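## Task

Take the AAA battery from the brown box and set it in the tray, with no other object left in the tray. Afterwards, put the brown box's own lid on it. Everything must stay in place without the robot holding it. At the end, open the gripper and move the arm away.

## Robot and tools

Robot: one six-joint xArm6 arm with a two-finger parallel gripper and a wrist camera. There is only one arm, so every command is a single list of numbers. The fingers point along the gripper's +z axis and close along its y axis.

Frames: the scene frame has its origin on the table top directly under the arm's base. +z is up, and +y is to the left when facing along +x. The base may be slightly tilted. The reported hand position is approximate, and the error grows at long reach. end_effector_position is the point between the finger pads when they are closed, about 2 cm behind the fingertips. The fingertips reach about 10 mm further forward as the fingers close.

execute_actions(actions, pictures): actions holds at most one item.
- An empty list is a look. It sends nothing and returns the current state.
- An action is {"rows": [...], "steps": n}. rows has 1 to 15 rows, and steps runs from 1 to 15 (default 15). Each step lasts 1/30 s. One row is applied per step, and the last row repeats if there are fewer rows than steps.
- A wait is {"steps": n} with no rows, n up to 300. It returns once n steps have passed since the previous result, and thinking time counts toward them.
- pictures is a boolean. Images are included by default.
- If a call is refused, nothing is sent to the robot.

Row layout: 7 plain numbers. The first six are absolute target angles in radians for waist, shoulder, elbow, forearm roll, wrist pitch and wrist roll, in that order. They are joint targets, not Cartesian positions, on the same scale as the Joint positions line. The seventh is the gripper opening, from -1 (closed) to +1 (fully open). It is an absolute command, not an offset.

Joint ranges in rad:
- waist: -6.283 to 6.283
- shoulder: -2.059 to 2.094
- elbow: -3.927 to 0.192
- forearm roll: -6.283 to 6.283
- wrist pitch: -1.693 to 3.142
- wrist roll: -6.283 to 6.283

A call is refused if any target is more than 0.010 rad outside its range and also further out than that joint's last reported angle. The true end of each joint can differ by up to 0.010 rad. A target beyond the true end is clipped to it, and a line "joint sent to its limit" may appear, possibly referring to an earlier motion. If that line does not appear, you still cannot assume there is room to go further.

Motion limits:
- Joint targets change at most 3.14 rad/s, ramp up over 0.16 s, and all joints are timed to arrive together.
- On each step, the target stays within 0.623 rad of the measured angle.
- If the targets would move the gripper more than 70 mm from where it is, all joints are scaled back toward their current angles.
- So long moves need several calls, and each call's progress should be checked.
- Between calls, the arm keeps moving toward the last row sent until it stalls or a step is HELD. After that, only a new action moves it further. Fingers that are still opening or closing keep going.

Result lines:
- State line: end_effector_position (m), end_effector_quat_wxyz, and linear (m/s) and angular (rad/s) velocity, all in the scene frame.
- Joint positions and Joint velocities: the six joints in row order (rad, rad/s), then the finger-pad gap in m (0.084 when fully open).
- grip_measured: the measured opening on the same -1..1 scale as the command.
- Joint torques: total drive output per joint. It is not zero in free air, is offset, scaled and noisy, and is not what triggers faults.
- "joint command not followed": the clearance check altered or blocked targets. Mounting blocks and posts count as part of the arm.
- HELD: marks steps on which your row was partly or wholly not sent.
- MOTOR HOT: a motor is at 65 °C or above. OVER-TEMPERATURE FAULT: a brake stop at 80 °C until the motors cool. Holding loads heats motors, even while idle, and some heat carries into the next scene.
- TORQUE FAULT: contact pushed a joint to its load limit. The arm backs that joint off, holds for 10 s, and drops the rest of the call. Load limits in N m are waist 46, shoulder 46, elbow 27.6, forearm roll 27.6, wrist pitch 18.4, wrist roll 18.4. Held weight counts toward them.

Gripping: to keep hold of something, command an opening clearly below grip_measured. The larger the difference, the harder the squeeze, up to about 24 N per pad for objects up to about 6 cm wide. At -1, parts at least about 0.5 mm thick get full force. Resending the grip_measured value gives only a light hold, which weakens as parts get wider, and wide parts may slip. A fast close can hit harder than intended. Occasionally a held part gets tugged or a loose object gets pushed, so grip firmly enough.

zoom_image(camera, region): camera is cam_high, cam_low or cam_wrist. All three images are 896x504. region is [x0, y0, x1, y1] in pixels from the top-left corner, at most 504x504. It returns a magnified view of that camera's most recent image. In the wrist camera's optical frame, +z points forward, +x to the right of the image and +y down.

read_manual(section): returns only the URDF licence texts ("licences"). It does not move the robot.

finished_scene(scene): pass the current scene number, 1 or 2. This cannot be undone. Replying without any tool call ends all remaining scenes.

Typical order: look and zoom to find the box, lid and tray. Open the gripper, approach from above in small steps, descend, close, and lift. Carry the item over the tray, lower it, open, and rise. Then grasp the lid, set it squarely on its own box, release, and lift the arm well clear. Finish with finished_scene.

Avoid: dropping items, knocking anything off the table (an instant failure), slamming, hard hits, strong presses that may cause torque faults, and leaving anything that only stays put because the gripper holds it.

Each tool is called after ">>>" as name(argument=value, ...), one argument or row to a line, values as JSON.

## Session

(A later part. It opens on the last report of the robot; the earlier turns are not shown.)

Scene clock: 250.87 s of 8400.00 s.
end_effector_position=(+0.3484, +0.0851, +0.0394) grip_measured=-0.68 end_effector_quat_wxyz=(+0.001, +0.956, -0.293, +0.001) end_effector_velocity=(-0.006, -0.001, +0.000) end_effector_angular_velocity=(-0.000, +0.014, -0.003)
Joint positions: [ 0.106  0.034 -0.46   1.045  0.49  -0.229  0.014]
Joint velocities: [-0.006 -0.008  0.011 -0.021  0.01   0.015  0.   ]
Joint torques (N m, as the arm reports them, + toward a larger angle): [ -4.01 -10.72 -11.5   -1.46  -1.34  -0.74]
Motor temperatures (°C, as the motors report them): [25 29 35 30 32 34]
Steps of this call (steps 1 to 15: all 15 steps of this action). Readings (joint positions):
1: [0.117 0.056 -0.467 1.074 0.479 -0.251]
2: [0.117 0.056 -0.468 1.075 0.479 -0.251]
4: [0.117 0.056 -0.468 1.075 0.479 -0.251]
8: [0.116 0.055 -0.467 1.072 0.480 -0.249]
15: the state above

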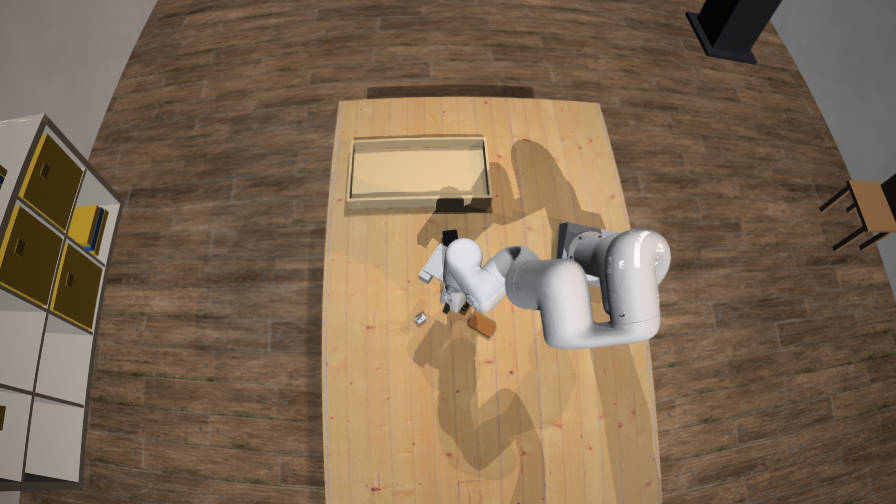

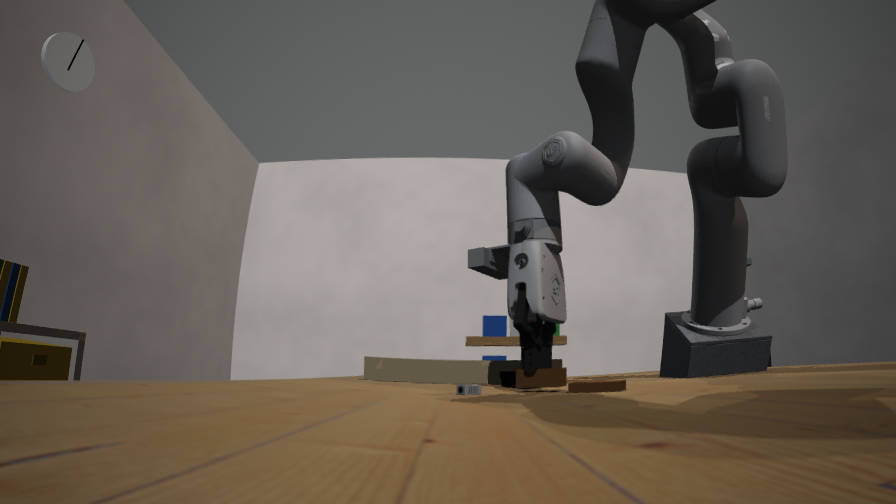

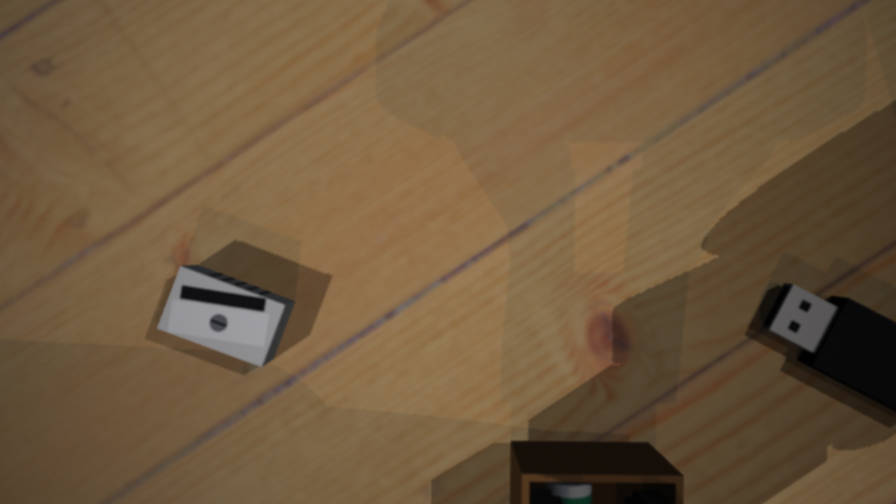

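>>> execute_actions(
  actions=[
    {"rows":[[0.1054,0.0334,-0.4596,1.0436,0.4902,-0.2276,-0.9],[0.1054,0.0334,-0.4596,1.0436,0.4902,-0.2276,-0.9],[0.1054,0.0334,-0.4596,1.0436,0.4902,-0.2276,-0.9],[0.09,0.005,-0.45,1.0,0.505,-0.2,-0.9],[0.0734,-0.029,-0.438,0.958,0.521,-0.164,-0.9],[0.05,-0.07,-0.435,0.91,0.56,-0.13,-0.9],[0.03,-0.1,-0.433,0.87,0.59,-0.1,-0.9]],"steps":15},
  ],
  pictures=false,
)

>>> execute_actions(
  actions=[
    {"rows":[[0.02,-0.06,-0.49,0.85,0.6,-0.15,-0.9],[0.01,-0.02,-0.55,0.83,0.62,-0.2,-0.9],[0,0.02,-0.6,0.82,0.63,-0.24,-0.9],[-0.01,0.07,-0.66,0.8,0.65,-0.29,-0.9],[-0.02,0.11,-0.72,0.78,0.66,-0.34,-0.9],[-0.03,0.15,-0.78,0.76,0.675,-0.39,-0.9],[-0.04,0.19,-0.835,0.75,0.69,-0.44,-0.9],[-0.05,0.235,-0.89,0.73,0.7,-0.49,-0.9],[-0.06,0.28,-0.95,0.71,0.72,-0.53,-0.9],[-0.0707,0.3202,-1.0078,0.694,0.7317,-0.582,-0.9]],"steps":15},
  ],
  pictures=false,
)

>>> execute_actions(
  actions=[
    {"rows":[[-0.0707,0.3202,-1.0078,0.694,0.7317,-0.582,-0.9],[-0.0707,0.3202,-1.0078,0.694,0.7317,-0.582,-0.9],[-0.0707,0.3202,-1.0078,0.694,0.7317,-0.582,-0.9],[-0.0707,0.3202,-1.0078,0.694,0.7317,-0.582,-0.9],[-0.055,0.352,-1.013,0.72,0.706,-0.599,-0.9],[-0.055,0.352,-1.013,0.72,0.706,-0.599,-0.9],[-0.04,0.382,-1.0186,0.744,0.6815,-0.615,-0.9],[-0.04,0.382,-1.0186,0.744,0.6815,-0.615,-0.9],[-0.025,0.412,-1.024,0.768,0.657,-0.63,-0.9]],"steps":15},
  ],
)

Scene clock: 298.87 s of 8400.00 s.
end_effector_position=(+0.3494, +0.0879, +0.0751) grip_measured=-0.69 end_effector_quat_wxyz=(-0.003, +0.956, -0.293, -0.002) end_effector_velocity=(-0.019, -0.003, -0.004) end_effector_angular_velocity=(+0.002, +0.052, -0.015)
Joint positions: [ 0.031 -0.098 -0.433  0.873  0.588 -0.103  0.014]
Joint velocities: [-0.013 -0.01   0.025 -0.046  0.037  0.035  0.   ]
Joint torques (N m, as the arm reports them, + toward a larger angle): [ -3.4   -9.9  -14.53  -1.49  -1.27  -0.88]
Motor temperatures (°C, as the motors report them): [25 30 35 30 32 34]
Steps of this call (steps 1 to 15: the robot went on to your last target; steps 16 to 90: nothing new was sent; then 44.50 s passed at rest; steps 91 to 105: all 15 steps of this action). Readings (joint positions):
91: [0.105 0.033 -0.460 1.044 0.490 -0.228]
92: [0.105 0.033 -0.460 1.044 0.490 -0.228]
94: [0.105 0.033 -0.459 1.043 0.490 -0.227]
98: [0.074 -0.024 -0.443 0.964 0.529 -0.170]
105: the state above

Scene clock: 299.37 s of 8400.00 s.
end_effector_position=(+0.5008, +0.0635, +0.0807) grip_measured=-0.69 end_effector_quat_wxyz=(+0.000, +1.000, -0.017, +0.001) end_effector_velocity=(+0.113, -0.051, -0.009) end_effector_angular_velocity=(-0.024, +0.021, +0.496)
Joint positions: [-0.066  0.299 -0.978  0.704  0.722 -0.554  0.014]
Joint velocities: [-0.096  0.366 -0.477 -0.151  0.127 -0.421 -0.   ]
Joint torques (N m, as the arm reports them, + toward a larger angle): [ -4.48 -21.66 -11.16  -1.09  -1.1   -0.21]
Motor temperatures (°C, as the motors report them): [25 30 35 30 32 34]
Steps of this call (steps 1 to 15: all 15 steps of this action). Readings (joint positions):
1: [0.031 -0.098 -0.433 0.872 0.589 -0.102]
2: [0.030 -0.094 -0.438 0.869 0.591 -0.108]
4: [0.021 -0.060 -0.486 0.852 0.603 -0.150]
8: [-0.011 0.072 -0.671 0.797 0.648 -0.299]
15: the state above

Scene clock: 299.87 s of 8400.00 s.
end_effector_position=(+0.5066, +0.0610, +0.0408) grip_measured=-0.69 end_effector_quat_wxyz=(+0.000, +1.000, -0.000, -0.002) end_effector_velocity=(+0.027, +0.002, +0.005) end_effector_angular_velocity=(-0.009, -0.069, +0.017)
Joint positions: [-0.026  0.411 -1.021  0.765  0.66  -0.628  0.014]
Joint velocities: [ 0.01   0.018 -0.041  0.036 -0.048 -0.026  0.   ]
Joint torques (N m, as the arm reports them, + toward a larger angle): [ -7.53 -19.05 -17.05  -1.85  -1.31  -0.86]
Motor temperatures (°C, as the motors report them): [25 30 35 30 32 34]
Steps of this call (steps 1 to 15: all 15 steps of this action). Readings (joint positions):
1: [-0.068 0.308 -0.989 0.700 0.726 -0.565]
2: [-0.069 0.313 -0.996 0.698 0.728 -0.571]
4: [-0.070 0.317 -1.002 0.696 0.731 -0.578]
8: [-0.057 0.344 -1.012 0.717 0.709 -0.596]
15: the state above

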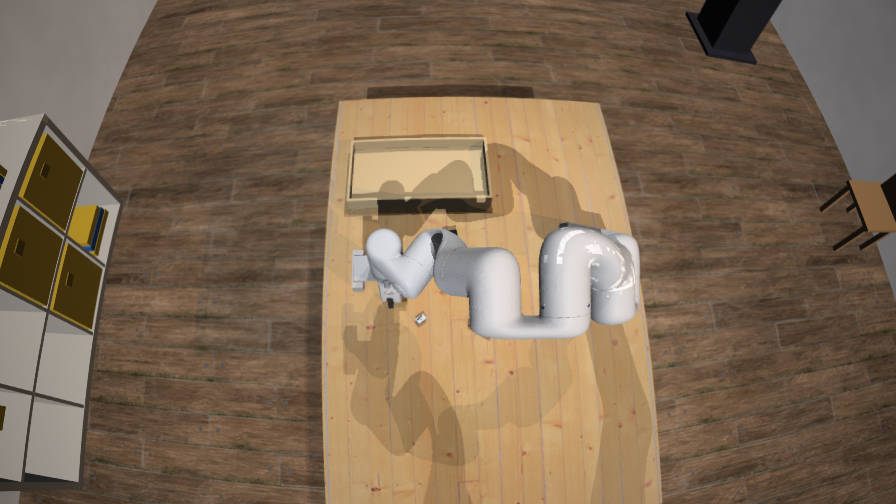

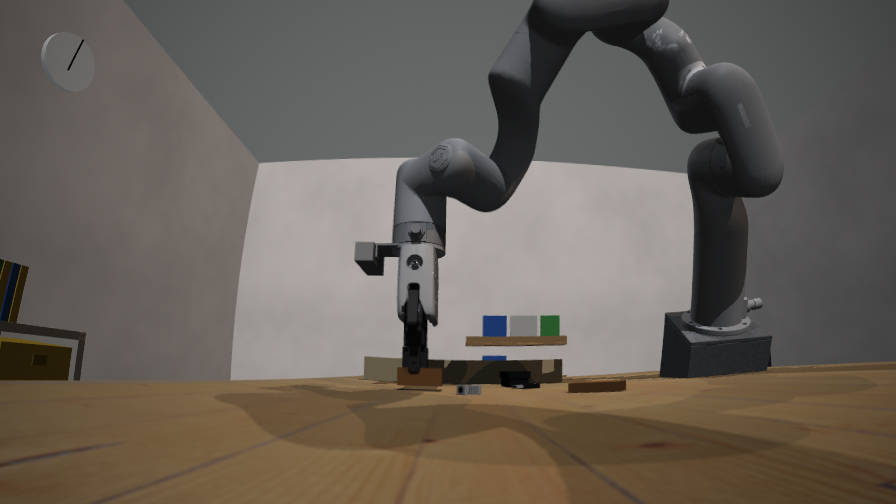

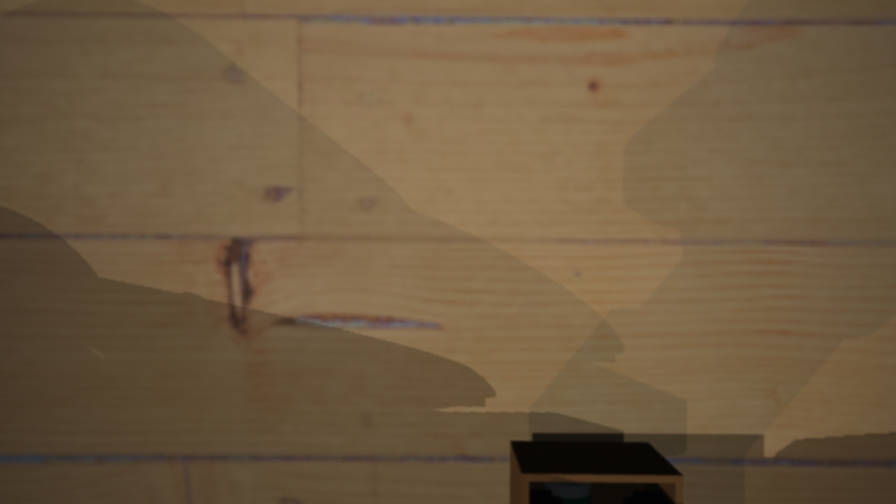

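Set down, neutral opening, lift.

>>> execute_actions(
  actions=[
    {"rows":[[-0.021,0.42,-1.0254,0.775,0.65,-0.635,-0.9],[-0.021,0.42,-1.0254,0.775,0.65,-0.635,-0.9],[-0.021,0.42,-1.0254,0.775,0.65,-0.635,-0.9],[-0.0168,0.4284,-1.0267,0.7814,0.6437,-0.639,-0.9],[-0.0168,0.4284,-1.0267,0.7814,0.6437,-0.639,-0.9],[-0.0168,0.4284,-1.0267,0.7814,0.6437,-0.639,-0.9],[-0.0168,0.4284,-1.0267,0.7814,0.6437,-0.639,-0.9],[-0.0168,0.4284,-1.0267,0.7814,0.6437,-0.639,-0.9],[-0.0168,0.4284,-1.0267,0.7814,0.6437,-0.639,-0.669]],"steps":15},
  ],
  pictures=false,
)

>>> execute_actions(
  actions=[
    {"rows":[[-0.019,0.424,-1.026,0.778,0.647,-0.637,-0.669],[-0.021,0.42,-1.0254,0.775,0.65,-0.635,-0.669],[-0.025,0.412,-1.024,0.768,0.657,-0.63,-0.669],[-0.03,0.402,-1.022,0.76,0.665,-0.625,-0.669]],"steps":15},
  ],
)

Scene clock: 309.33 s of 8400.00 s.
end_effector_position=(+0.5083, +0.0609, +0.0344) grip_measured=-0.68 end_effector_quat_wxyz=(+0.001, +1.000, +0.001, +0.001) end_effector_velocity=(-0.000, -0.000, -0.001) end_effector_angular_velocity=(-0.000, +0.001, -0.001)
Joint positions: [-0.017  0.428 -1.027  0.781  0.644 -0.639  0.014]
Joint velocities: [ 0.     0.001  0.     0.001 -0.001 -0.     0.   ]
Joint torques (N m, as the arm reports them, + toward a larger angle): [ -6.7  -15.79 -14.55  -1.68  -1.23  -0.75]
Motor temperatures (°C, as the motors report them): [25 30 36 30 32 34]
Steps of this call (steps 1 to 15: the robot went on to your last target; steps 16 to 90: nothing new was sent; then 5.97 s passed at rest; steps 91 to 105: all 15 steps of this action). Readings (joint positions):
91: [-0.025 0.412 -1.024 0.768 0.657 -0.630]
92: [-0.024 0.414 -1.025 0.770 0.655 -0.631]
94: [-0.022 0.418 -1.025 0.773 0.652 -0.634]
98: [-0.018 0.427 -1.026 0.780 0.645 -0.638]
105: the state above

Scene clock: 309.83 s of 8400.00 s.
end_effector_position=(+0.5082, +0.0612, +0.0450) grip_measured=-0.68 end_effector_quat_wxyz=(+0.000, +1.000, +0.001, +0.000) end_effector_velocity=(+0.001, +0.000, +0.001) end_effector_angular_velocity=(+0.000, -0.001, +0.001)
Joint positions: [-0.03   0.402 -1.022  0.76   0.665 -0.625  0.014]
Joint velocities: [-0.    -0.001 -0.001 -0.001  0.001  0.    -0.   ]
Joint torques (N m, as the arm reports them, + toward a larger angle): [ -7.16 -16.97 -16.11  -1.77  -1.35  -0.66]
Motor temperatures (°C, as the motors report them): [25 30 36 30 32 34]
Steps of this call (steps 1 to 15: all 15 steps of this action). Readings (joint positions):
1: [-0.017 0.428 -1.027 0.781 0.644 -0.639]
2: [-0.018 0.427 -1.027 0.780 0.645 -0.638]
4: [-0.020 0.422 -1.024 0.775 0.650 -0.635]
8: [-0.029 0.404 -1.023 0.762 0.662 -0.627]
15: the state above

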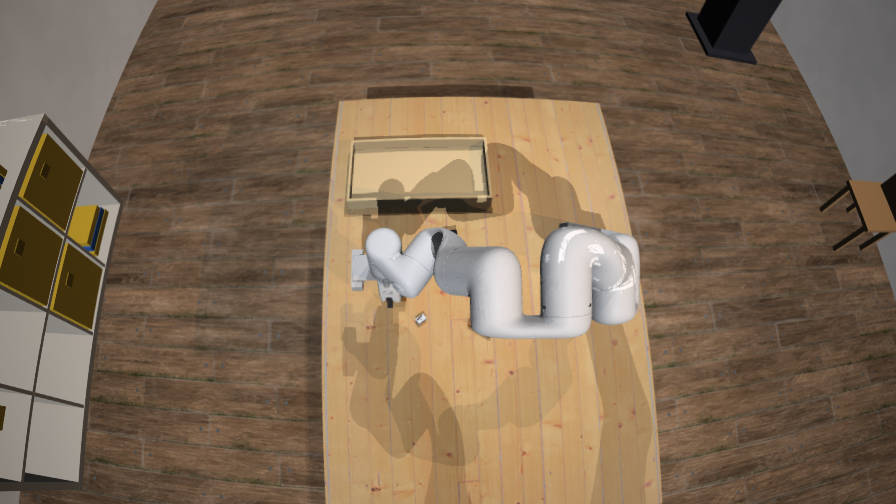

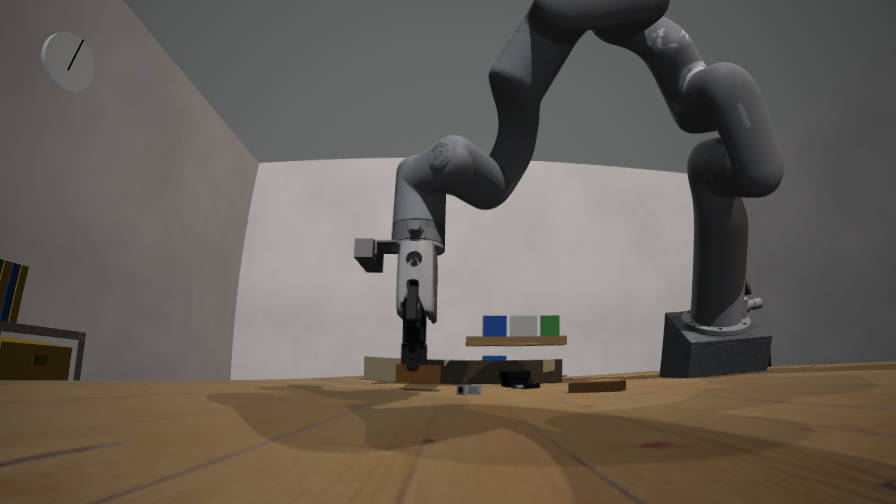

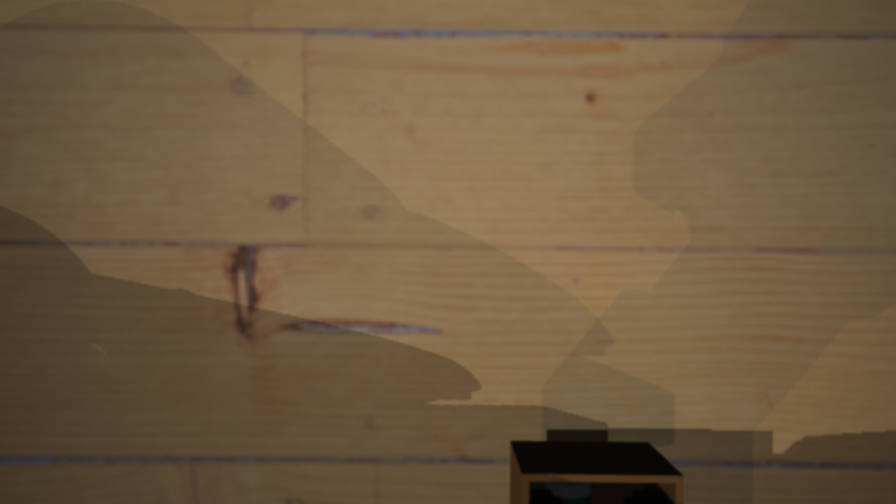

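>>> execute_actions(
  actions=[
    {"rows":[[-0.025,0.412,-1.024,0.768,0.657,-0.63,-0.669],[-0.025,0.412,-1.024,0.768,0.657,-0.63,-0.669],[-0.021,0.42,-1.0254,0.775,0.65,-0.635,-0.669],[-0.021,0.42,-1.0254,0.775,0.65,-0.635,-0.669],[-0.021,0.42,-1.0254,0.775,0.65,-0.635,-0.669],[-0.021,0.42,-1.0254,0.775,0.65,-0.635,-0.669],[-0.021,0.42,-1.0254,0.775,0.65,-0.635,-0.669],[-0.021,0.42,-1.0254,0.775,0.65,-0.635,-0.672],[-0.021,0.42,-1.0254,0.775,0.65,-0.635,-0.672],[-0.021,0.42,-1.0254,0.775,0.65,-0.635,-0.672],[-0.021,0.42,-1.0254,0.775,0.65,-0.635,-0.675],[-0.021,0.42,-1.0254,0.775,0.65,-0.635,-0.675],[-0.021,0.42,-1.0254,0.775,0.65,-0.635,-0.675],[-0.021,0.42,-1.0254,0.775,0.65,-0.635,-0.678],[-0.021,0.42,-1.0254,0.775,0.65,-0.635,-0.678]],"steps":15},
  ],
)

>>> zoom_image(
  camera="cam_low",
  region=[370,320,470,400],
)

Scene clock: 318.23 s of 8400.00 s.
end_effector_position=(+0.5084, +0.0610, +0.0378) grip_measured=-0.69 end_effector_quat_wxyz=(+0.001, +1.000, +0.001, +0.001) end_effector_velocity=(-0.001, -0.000, -0.001) end_effector_angular_velocity=(-0.000, +0.001, -0.001)
Joint positions: [-0.021  0.42  -1.026  0.775  0.65  -0.635  0.014]
Joint velocities: [ 0.     0.     0.002  0.    -0.001  0.001 -0.   ]
Joint torques (N m, as the arm reports them, + toward a larger angle): [ -7.06 -17.12 -15.87  -1.74  -1.45  -0.7 ]
Motor temperatures (°C, as the motors report them): [25 30 37 30 32 34]
Steps of this call (steps 1 to 15: the robot went on to your last target; steps 16 to 90: nothing new was sent; then 4.90 s passed at rest; steps 91 to 105: all 15 steps of this action). Readings (joint positions):
91: [-0.030 0.402 -1.022 0.760 0.665 -0.625]
92: [-0.029 0.404 -1.023 0.762 0.663 -0.626]
94: [-0.026 0.411 -1.024 0.768 0.657 -0.630]
98: [-0.021 0.420 -1.024 0.774 0.651 -0.634]
105: the state above

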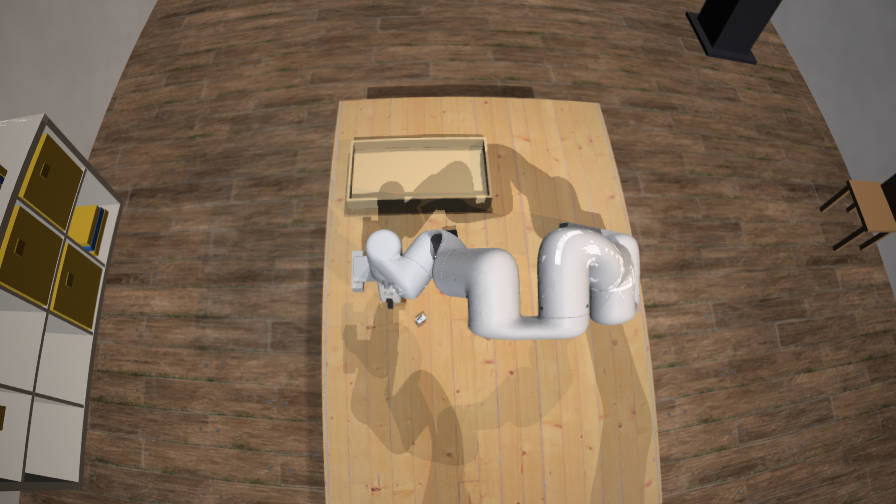

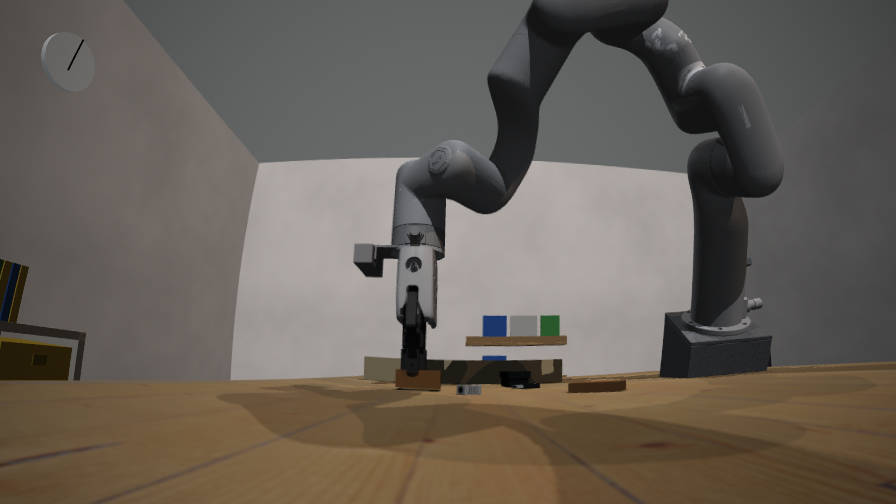

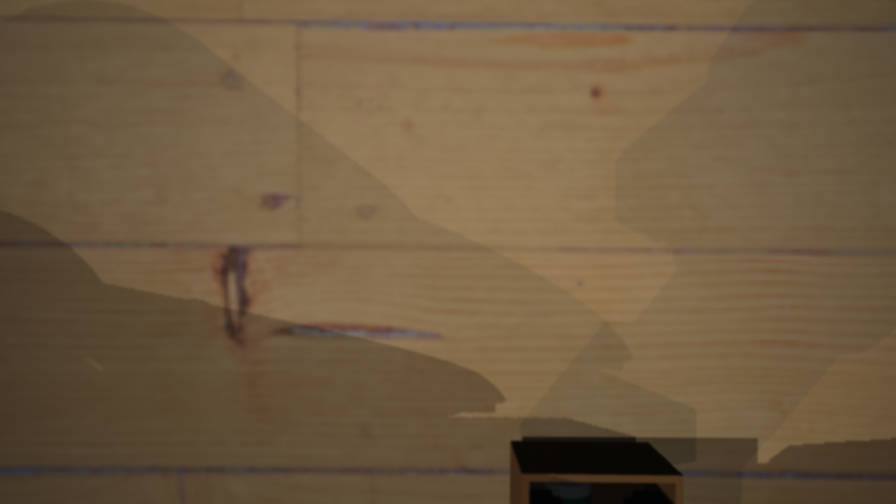

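Region (370, 320, 470, 400) of cam_low's 896x504 image, scaled by 5.040, with more detail than that image has; it fills the top 403 rows of this view, and the rest is white.

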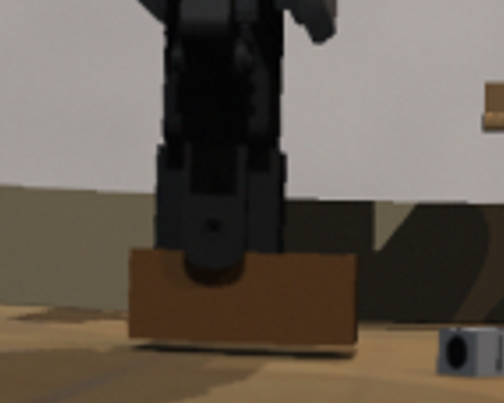

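>>> execute_actions(
  actions=[
    {"rows":[[-0.0168,0.4284,-1.0267,0.7814,0.6437,-0.639,-0.673],[-0.0168,0.4284,-1.0267,0.7814,0.6437,-0.639,-0.673],[-0.0168,0.4284,-1.0267,0.7814,0.6437,-0.639,-0.673],[-0.0168,0.4284,-1.0267,0.7814,0.6437,-0.639,-0.673],[-0.0168,0.4284,-1.0267,0.7814,0.6437,-0.639,-0.673],[-0.009,0.419,-1.007,0.83,0.612,-0.678,-0.673],[-0.002,0.41,-0.988,0.88,0.581,-0.718,-0.673],[0.006,0.401,-0.969,0.93,0.551,-0.76,-0.673],[0.013,0.392,-0.951,0.985,0.523,-0.805,-0.673],[0.021,0.384,-0.934,1.04,0.497,-0.853,-0.673],[0.028,0.376,-0.918,1.1,0.472,-0.9,-0.673],[0.036,0.369,-0.902,1.16,0.447,-0.95,-0.673],[0.043,0.362,-0.888,1.2195,0.424,-1.0,-0.673]],"steps":15},
  ],
  pictures=false,
)

>>> execute_actions(
  actions=[
    {"steps":15},
  ],
)

>>> zoom_image(
  camera="cam_low",
  region=[370,320,470,400],
)

Scene clock: 351.63 s of 8400.00 s.
end_effector_position=(+0.5090, +0.0636, +0.0355) grip_measured=-0.68 end_effector_quat_wxyz=(-0.004, +0.996, +0.004, +0.086) end_effector_velocity=(-0.018, -0.006, +0.013) end_effector_angular_velocity=(-0.045, -0.626, -0.020)
Joint positions: [ 0.028  0.376 -0.92   1.103  0.474 -0.903  0.014]
Joint velocities: [ 0.193 -0.195  0.377  1.401 -0.6   -1.147  0.   ]
Joint torques (N m, as the arm reports them, + toward a larger angle): [ -6.87 -13.32 -12.63  -3.5   -0.95  -0.39]
Motor temperatures (°C, as the motors report them): [26 31 37 30 32 34]
Steps of this call (steps 1 to 15: the robot went on to your last target; steps 16 to 90: nothing new was sent; then 29.90 s passed at rest; steps 91 to 105: all 15 steps of this action). Readings (joint positions):
91: [-0.021 0.420 -1.025 0.775 0.650 -0.635]
92: [-0.020 0.422 -1.026 0.777 0.648 -0.636]
94: [-0.018 0.426 -1.026 0.780 0.646 -0.638]
98: [-0.014 0.423 -1.018 0.806 0.627 -0.660]
105: the state above

Scene clock: 352.13 s of 8400.00 s.
end_effector_position=(+0.5063, +0.0606, +0.0364) grip_measured=-0.68 end_effector_quat_wxyz=(+0.002, +0.994, +0.002, +0.110) end_effector_velocity=(-0.000, -0.000, +0.000) end_effector_angular_velocity=(-0.001, -0.002, -0.001)
Joint positions: [ 0.043  0.362 -0.889  1.219  0.424 -1.     0.014]
Joint velocities: [ 0.    -0.001  0.002  0.004 -0.002 -0.002  0.   ]
Joint torques (N m, as the arm reports them, + toward a larger angle): [ -5.34 -11.87  -8.31  -2.02  -0.72  -0.69]
Motor temperatures (°C, as the motors report them): [26 31 37 30 32 34]
Steps of this call (steps 1 to 15: the robot went on to your last target). Readings (joint positions):
1: [0.034 0.370 -0.909 1.145 0.456 -0.938]
2: [0.038 0.366 -0.901 1.175 0.444 -0.962]
4: [0.041 0.363 -0.893 1.203 0.431 -0.986]
8: [0.042 0.362 -0.890 1.217 0.425 -0.998]
15: the state above

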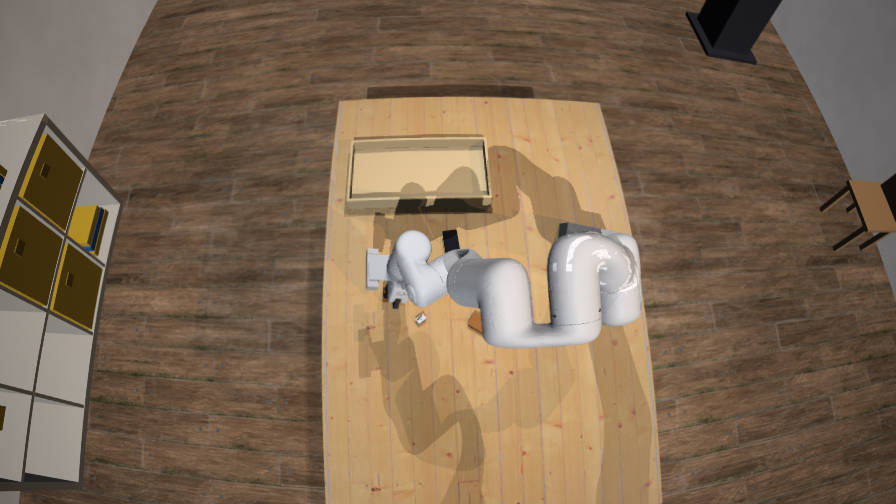

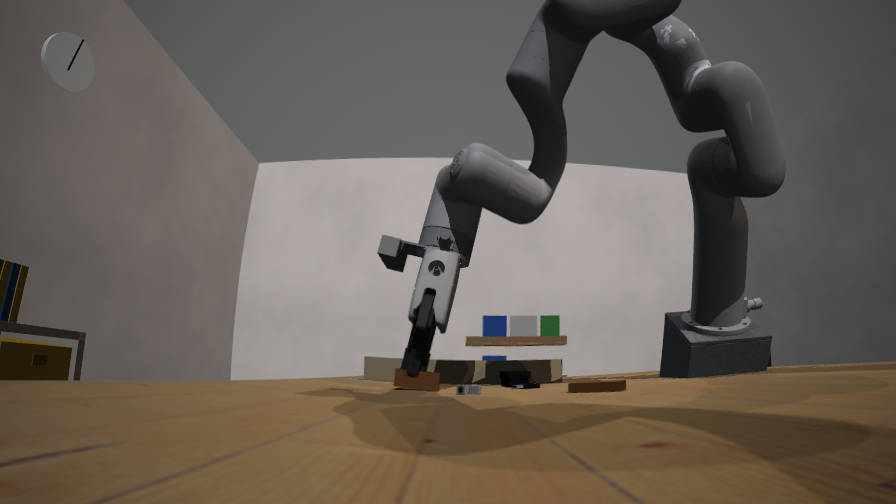

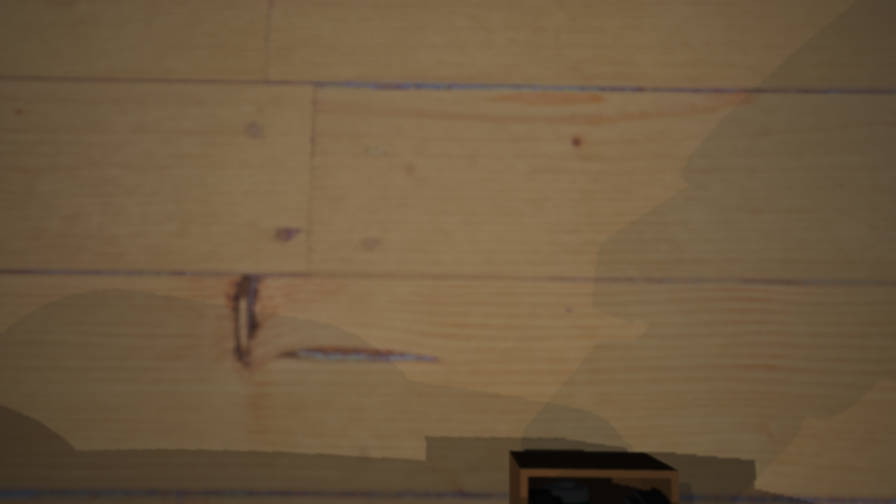

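Region (370, 320, 470, 400) of cam_low's 896x504 image, scaled by 5.040, with more detail than that image has; it fills the top 403 rows of this view, and the rest is white.

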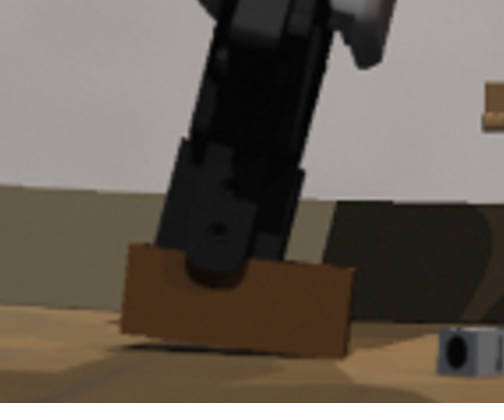

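>>> execute_actions(
  actions=[
    {"rows":[[0.047,0.358,-0.881,1.27,0.413,-1.045,-0.673],[0.051,0.354,-0.874,1.32,0.402,-1.09,-0.673],[0.055,0.351,-0.868,1.37,0.392,-1.135,-0.673],[0.059,0.348,-0.862,1.42,0.383,-1.18,-0.673],[0.062,0.345,-0.857,1.475,0.375,-1.228,-0.673],[0.065,0.342,-0.853,1.53,0.367,-1.277,-0.673],[0.068,0.34,-0.849,1.585,0.36,-1.326,-0.673],[0.071,0.338,-0.846,1.64,0.354,-1.375,-0.673],[0.074,0.336,-0.843,1.70,0.349,-1.428,-0.673],[0.076,0.335,-0.841,1.755,0.345,-1.477,-0.673],[0.078,0.334,-0.839,1.81,0.342,-1.527,-0.673],[0.08,0.3326,-0.8377,1.87,0.34,-1.579,-0.673]],"steps":15},
  ],
  pictures=false,
)

>>> execute_actions(
  actions=[
    {"steps":15},
  ],
)

>>> zoom_image(
  camera="cam_low",
  region=[370,320,470,400],
)

Scene clock: 362.93 s of 8400.00 s.
end_effector_position=(+0.5023, +0.0598, +0.0391) grip_measured=-0.68 end_effector_quat_wxyz=(+0.000, +0.979, +0.001, +0.205) end_effector_velocity=(-0.006, -0.000, +0.003) end_effector_angular_velocity=(-0.018, -0.346, -0.054)
Joint positions: [ 0.077  0.335 -0.84   1.794  0.345 -1.511  0.014]
Joint velocities: [ 0.044 -0.027  0.044  1.113 -0.076 -0.977  0.   ]
Joint torques (N m, as the arm reports them, + toward a larger angle): [ -5.49 -12.89 -11.95  -5.03  -0.64  -0.09]
Motor temperatures (°C, as the motors report them): [26 31 36 30 32 34]
Steps of this call (steps 1 to 15: the robot went on to your last target; steps 16 to 90: nothing new was sent; then 7.30 s passed at rest; steps 91 to 105: all 15 steps of this action). Readings (joint positions):
91: [0.043 0.362 -0.888 1.220 0.424 -1.001]
92: [0.043 0.362 -0.887 1.227 0.422 -1.007]
94: [0.047 0.358 -0.881 1.273 0.412 -1.048]
98: [0.059 0.347 -0.862 1.438 0.382 -1.195]
105: the state above

Scene clock: 363.43 s of 8400.00 s.
end_effector_position=(+0.5021, +0.0600, +0.0394) grip_measured=-0.68 end_effector_quat_wxyz=(+0.002, +0.976, +0.000, +0.216) end_effector_velocity=(-0.000, +0.000, +0.000) end_effector_angular_velocity=(+0.002, -0.002, -0.003)
Joint positions: [ 0.08   0.333 -0.838  1.87   0.34  -1.579  0.014]
Joint velocities: [ 0.    -0.002  0.001  0.005 -0.    -0.001 -0.   ]
Joint torques (N m, as the arm reports them, + toward a larger angle): [ -4.76 -13.44 -11.54  -2.05  -0.52  -0.75]
Motor temperatures (°C, as the motors report them): [26 31 36 30 32 34]
Steps of this call (steps 1 to 15: the robot went on to your last target). Readings (joint positions):
1: [0.078 0.334 -0.839 1.824 0.343 -1.537]
2: [0.079 0.333 -0.838 1.842 0.341 -1.554]
4: [0.079 0.333 -0.838 1.859 0.340 -1.569]
8: [0.080 0.333 -0.838 1.868 0.340 -1.577]
15: the state above

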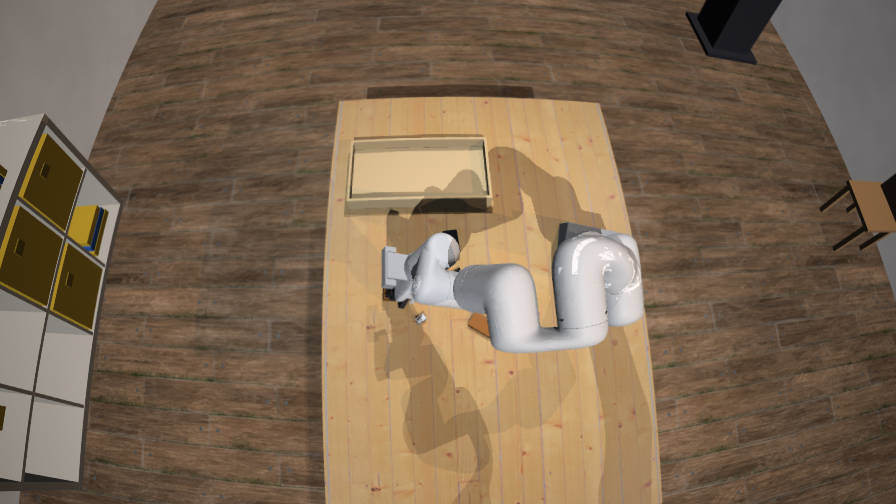

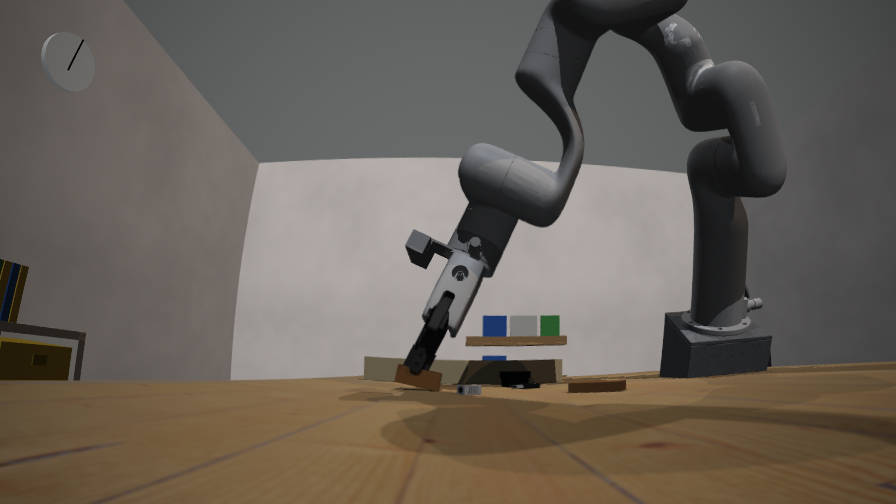

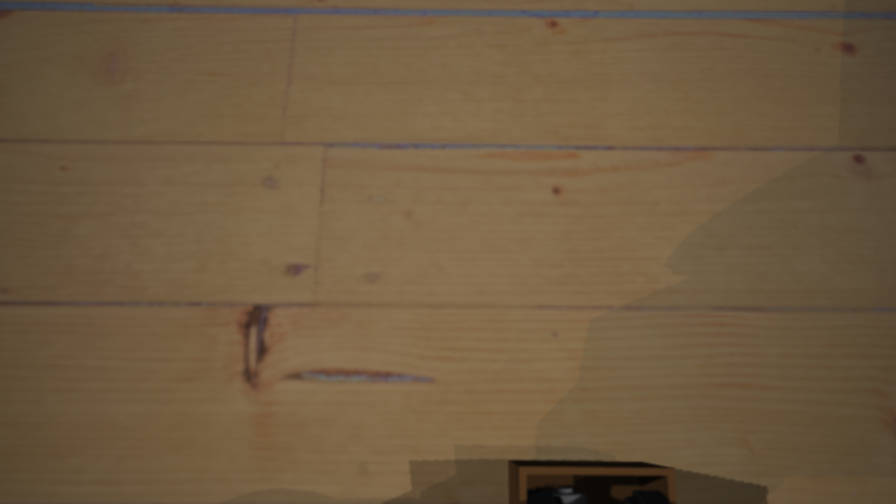

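Region (370, 320, 470, 400) of cam_low's 896x504 image, scaled by 5.040, with more detail than that image has; it fills the top 403 rows of this view, and the rest is white.

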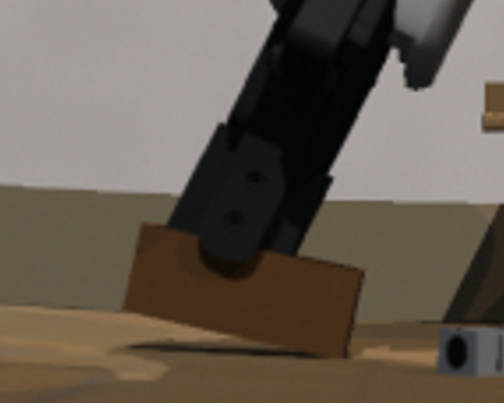

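>>> execute_actions(
  actions=[
    {"rows":[[0.081,0.335,-0.8377,1.87,0.34,-1.579,-0.673],[0.082,0.337,-0.8377,1.87,0.34,-1.579,-0.673],[0.083,0.339,-0.8377,1.87,0.34,-1.579,-0.673],[0.084,0.341,-0.8377,1.87,0.34,-1.579,-0.673],[0.085,0.343,-0.8377,1.87,0.34,-1.579,-0.673],[0.086,0.345,-0.8377,1.87,0.34,-1.579,-0.673]],"steps":15},
  ],
)

>>> zoom_image(
  camera="cam_low",
  region=[370,320,470,400],
)

Scene clock: 369.13 s of 8400.00 s.
end_effector_position=(+0.4986, +0.0603, +0.0333) grip_measured=-0.68 end_effector_quat_wxyz=(+0.002, +0.978, +0.001, +0.210) end_effector_velocity=(+0.000, -0.000, +0.000) end_effector_angular_velocity=(-0.001, -0.000, +0.000)
Joint positions: [ 0.086  0.344 -0.838  1.87   0.34  -1.579  0.014]
Joint velocities: [-0.     0.    -0.001 -0.    -0.001 -0.    -0.   ]
Joint torques (N m, as the arm reports them, + toward a larger angle): [ -4.3  -10.6   -6.19  -2.35  -0.73  -0.73]
Motor temperatures (°C, as the motors report them): [25 31 36 30 32 34]
Steps of this call (steps 1 to 15: the robot went on to your last target; steps 16 to 90: nothing new was sent; then 2.20 s passed at rest; steps 91 to 105: all 15 steps of this action). Readings (joint positions):
91: [0.080 0.333 -0.838 1.870 0.340 -1.579]
92: [0.080 0.333 -0.838 1.870 0.340 -1.579]
94: [0.081 0.335 -0.839 1.870 0.340 -1.579]
98: [0.085 0.341 -0.840 1.870 0.340 -1.579]
105: the state above

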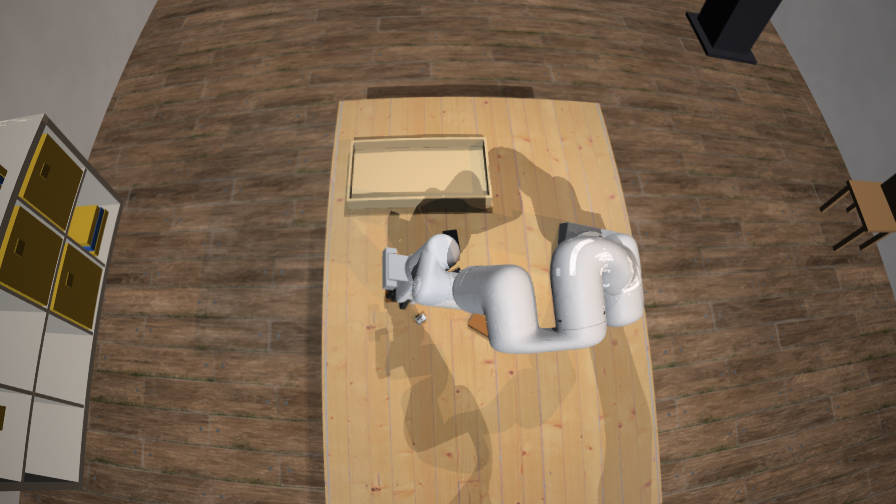

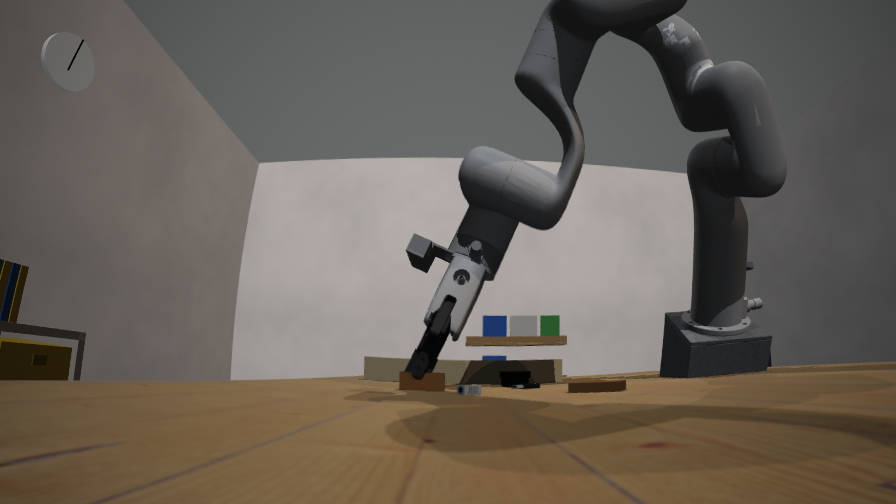

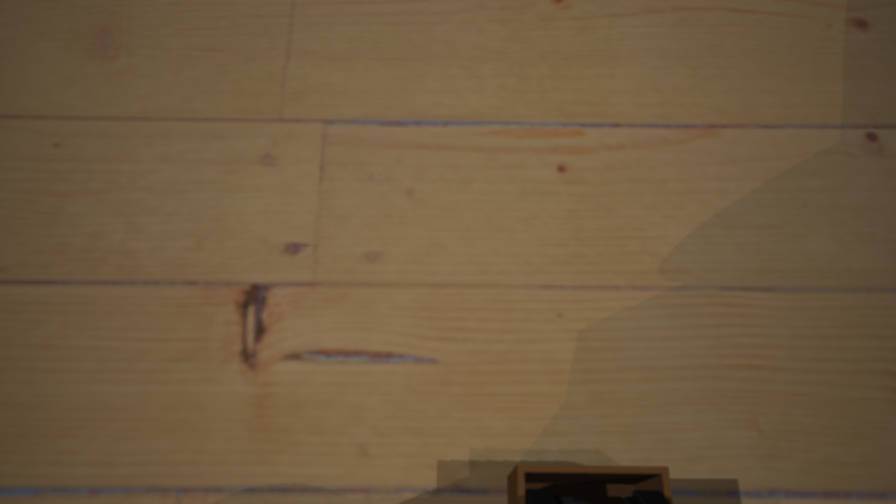

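Region (370, 320, 470, 400) of cam_low's 896x504 image, scaled by 5.040, with more detail than that image has; it fills the top 403 rows of this view, and the rest is white.

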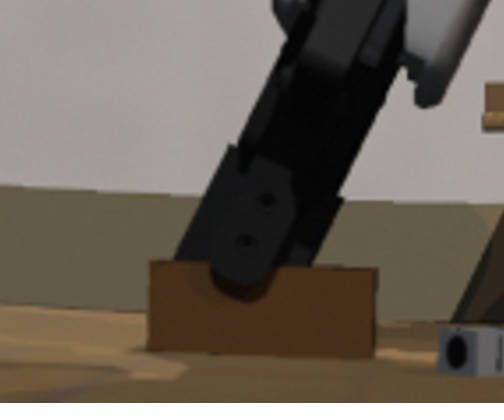

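>>> execute_actions(
  actions=[
    {"rows":[[0.0855,0.3435,-0.8377,1.87,0.34,-1.579,-0.75],[0.0855,0.3435,-0.8377,1.87,0.34,-1.579,-0.85],[0.0855,0.3435,-0.8377,1.87,0.34,-1.579,-1]],"steps":15},
  ],
  pictures=false,
)

Scene clock: 373.77 s of 8400.00 s.
end_effector_position=(+0.4980, +0.0597, +0.0332) grip_measured=-0.69 end_effector_quat_wxyz=(+0.002, +0.978, +0.000, +0.210) end_effector_velocity=(+0.000, -0.000, -0.000) end_effector_angular_velocity=(-0.000, +0.000, -0.001)
Joint positions: [ 0.086  0.344 -0.837  1.87   0.34  -1.579  0.014]
Joint velocities: [ 0.     0.001 -0.001  0.    -0.001  0.    -0.   ]
Joint torques (N m, as the arm reports them, + toward a larger angle): [ -3.99 -10.13  -5.55  -2.33  -0.66  -0.78]
Motor temperatures (°C, as the motors report them): [25 31 35 30 32 34]
Steps of this call (steps 1 to 15: the robot went on to your last target; steps 16 to 90: nothing new was sent; then 1.13 s passed at rest; steps 91 to 105: all 15 steps of this action). Readings (joint positions):
91: [0.086 0.345 -0.838 1.870 0.340 -1.579]
92: [0.086 0.345 -0.838 1.870 0.340 -1.579]
94: [0.086 0.344 -0.837 1.870 0.340 -1.579]
98: [0.086 0.344 -0.837 1.870 0.340 -1.579]
105: the state above


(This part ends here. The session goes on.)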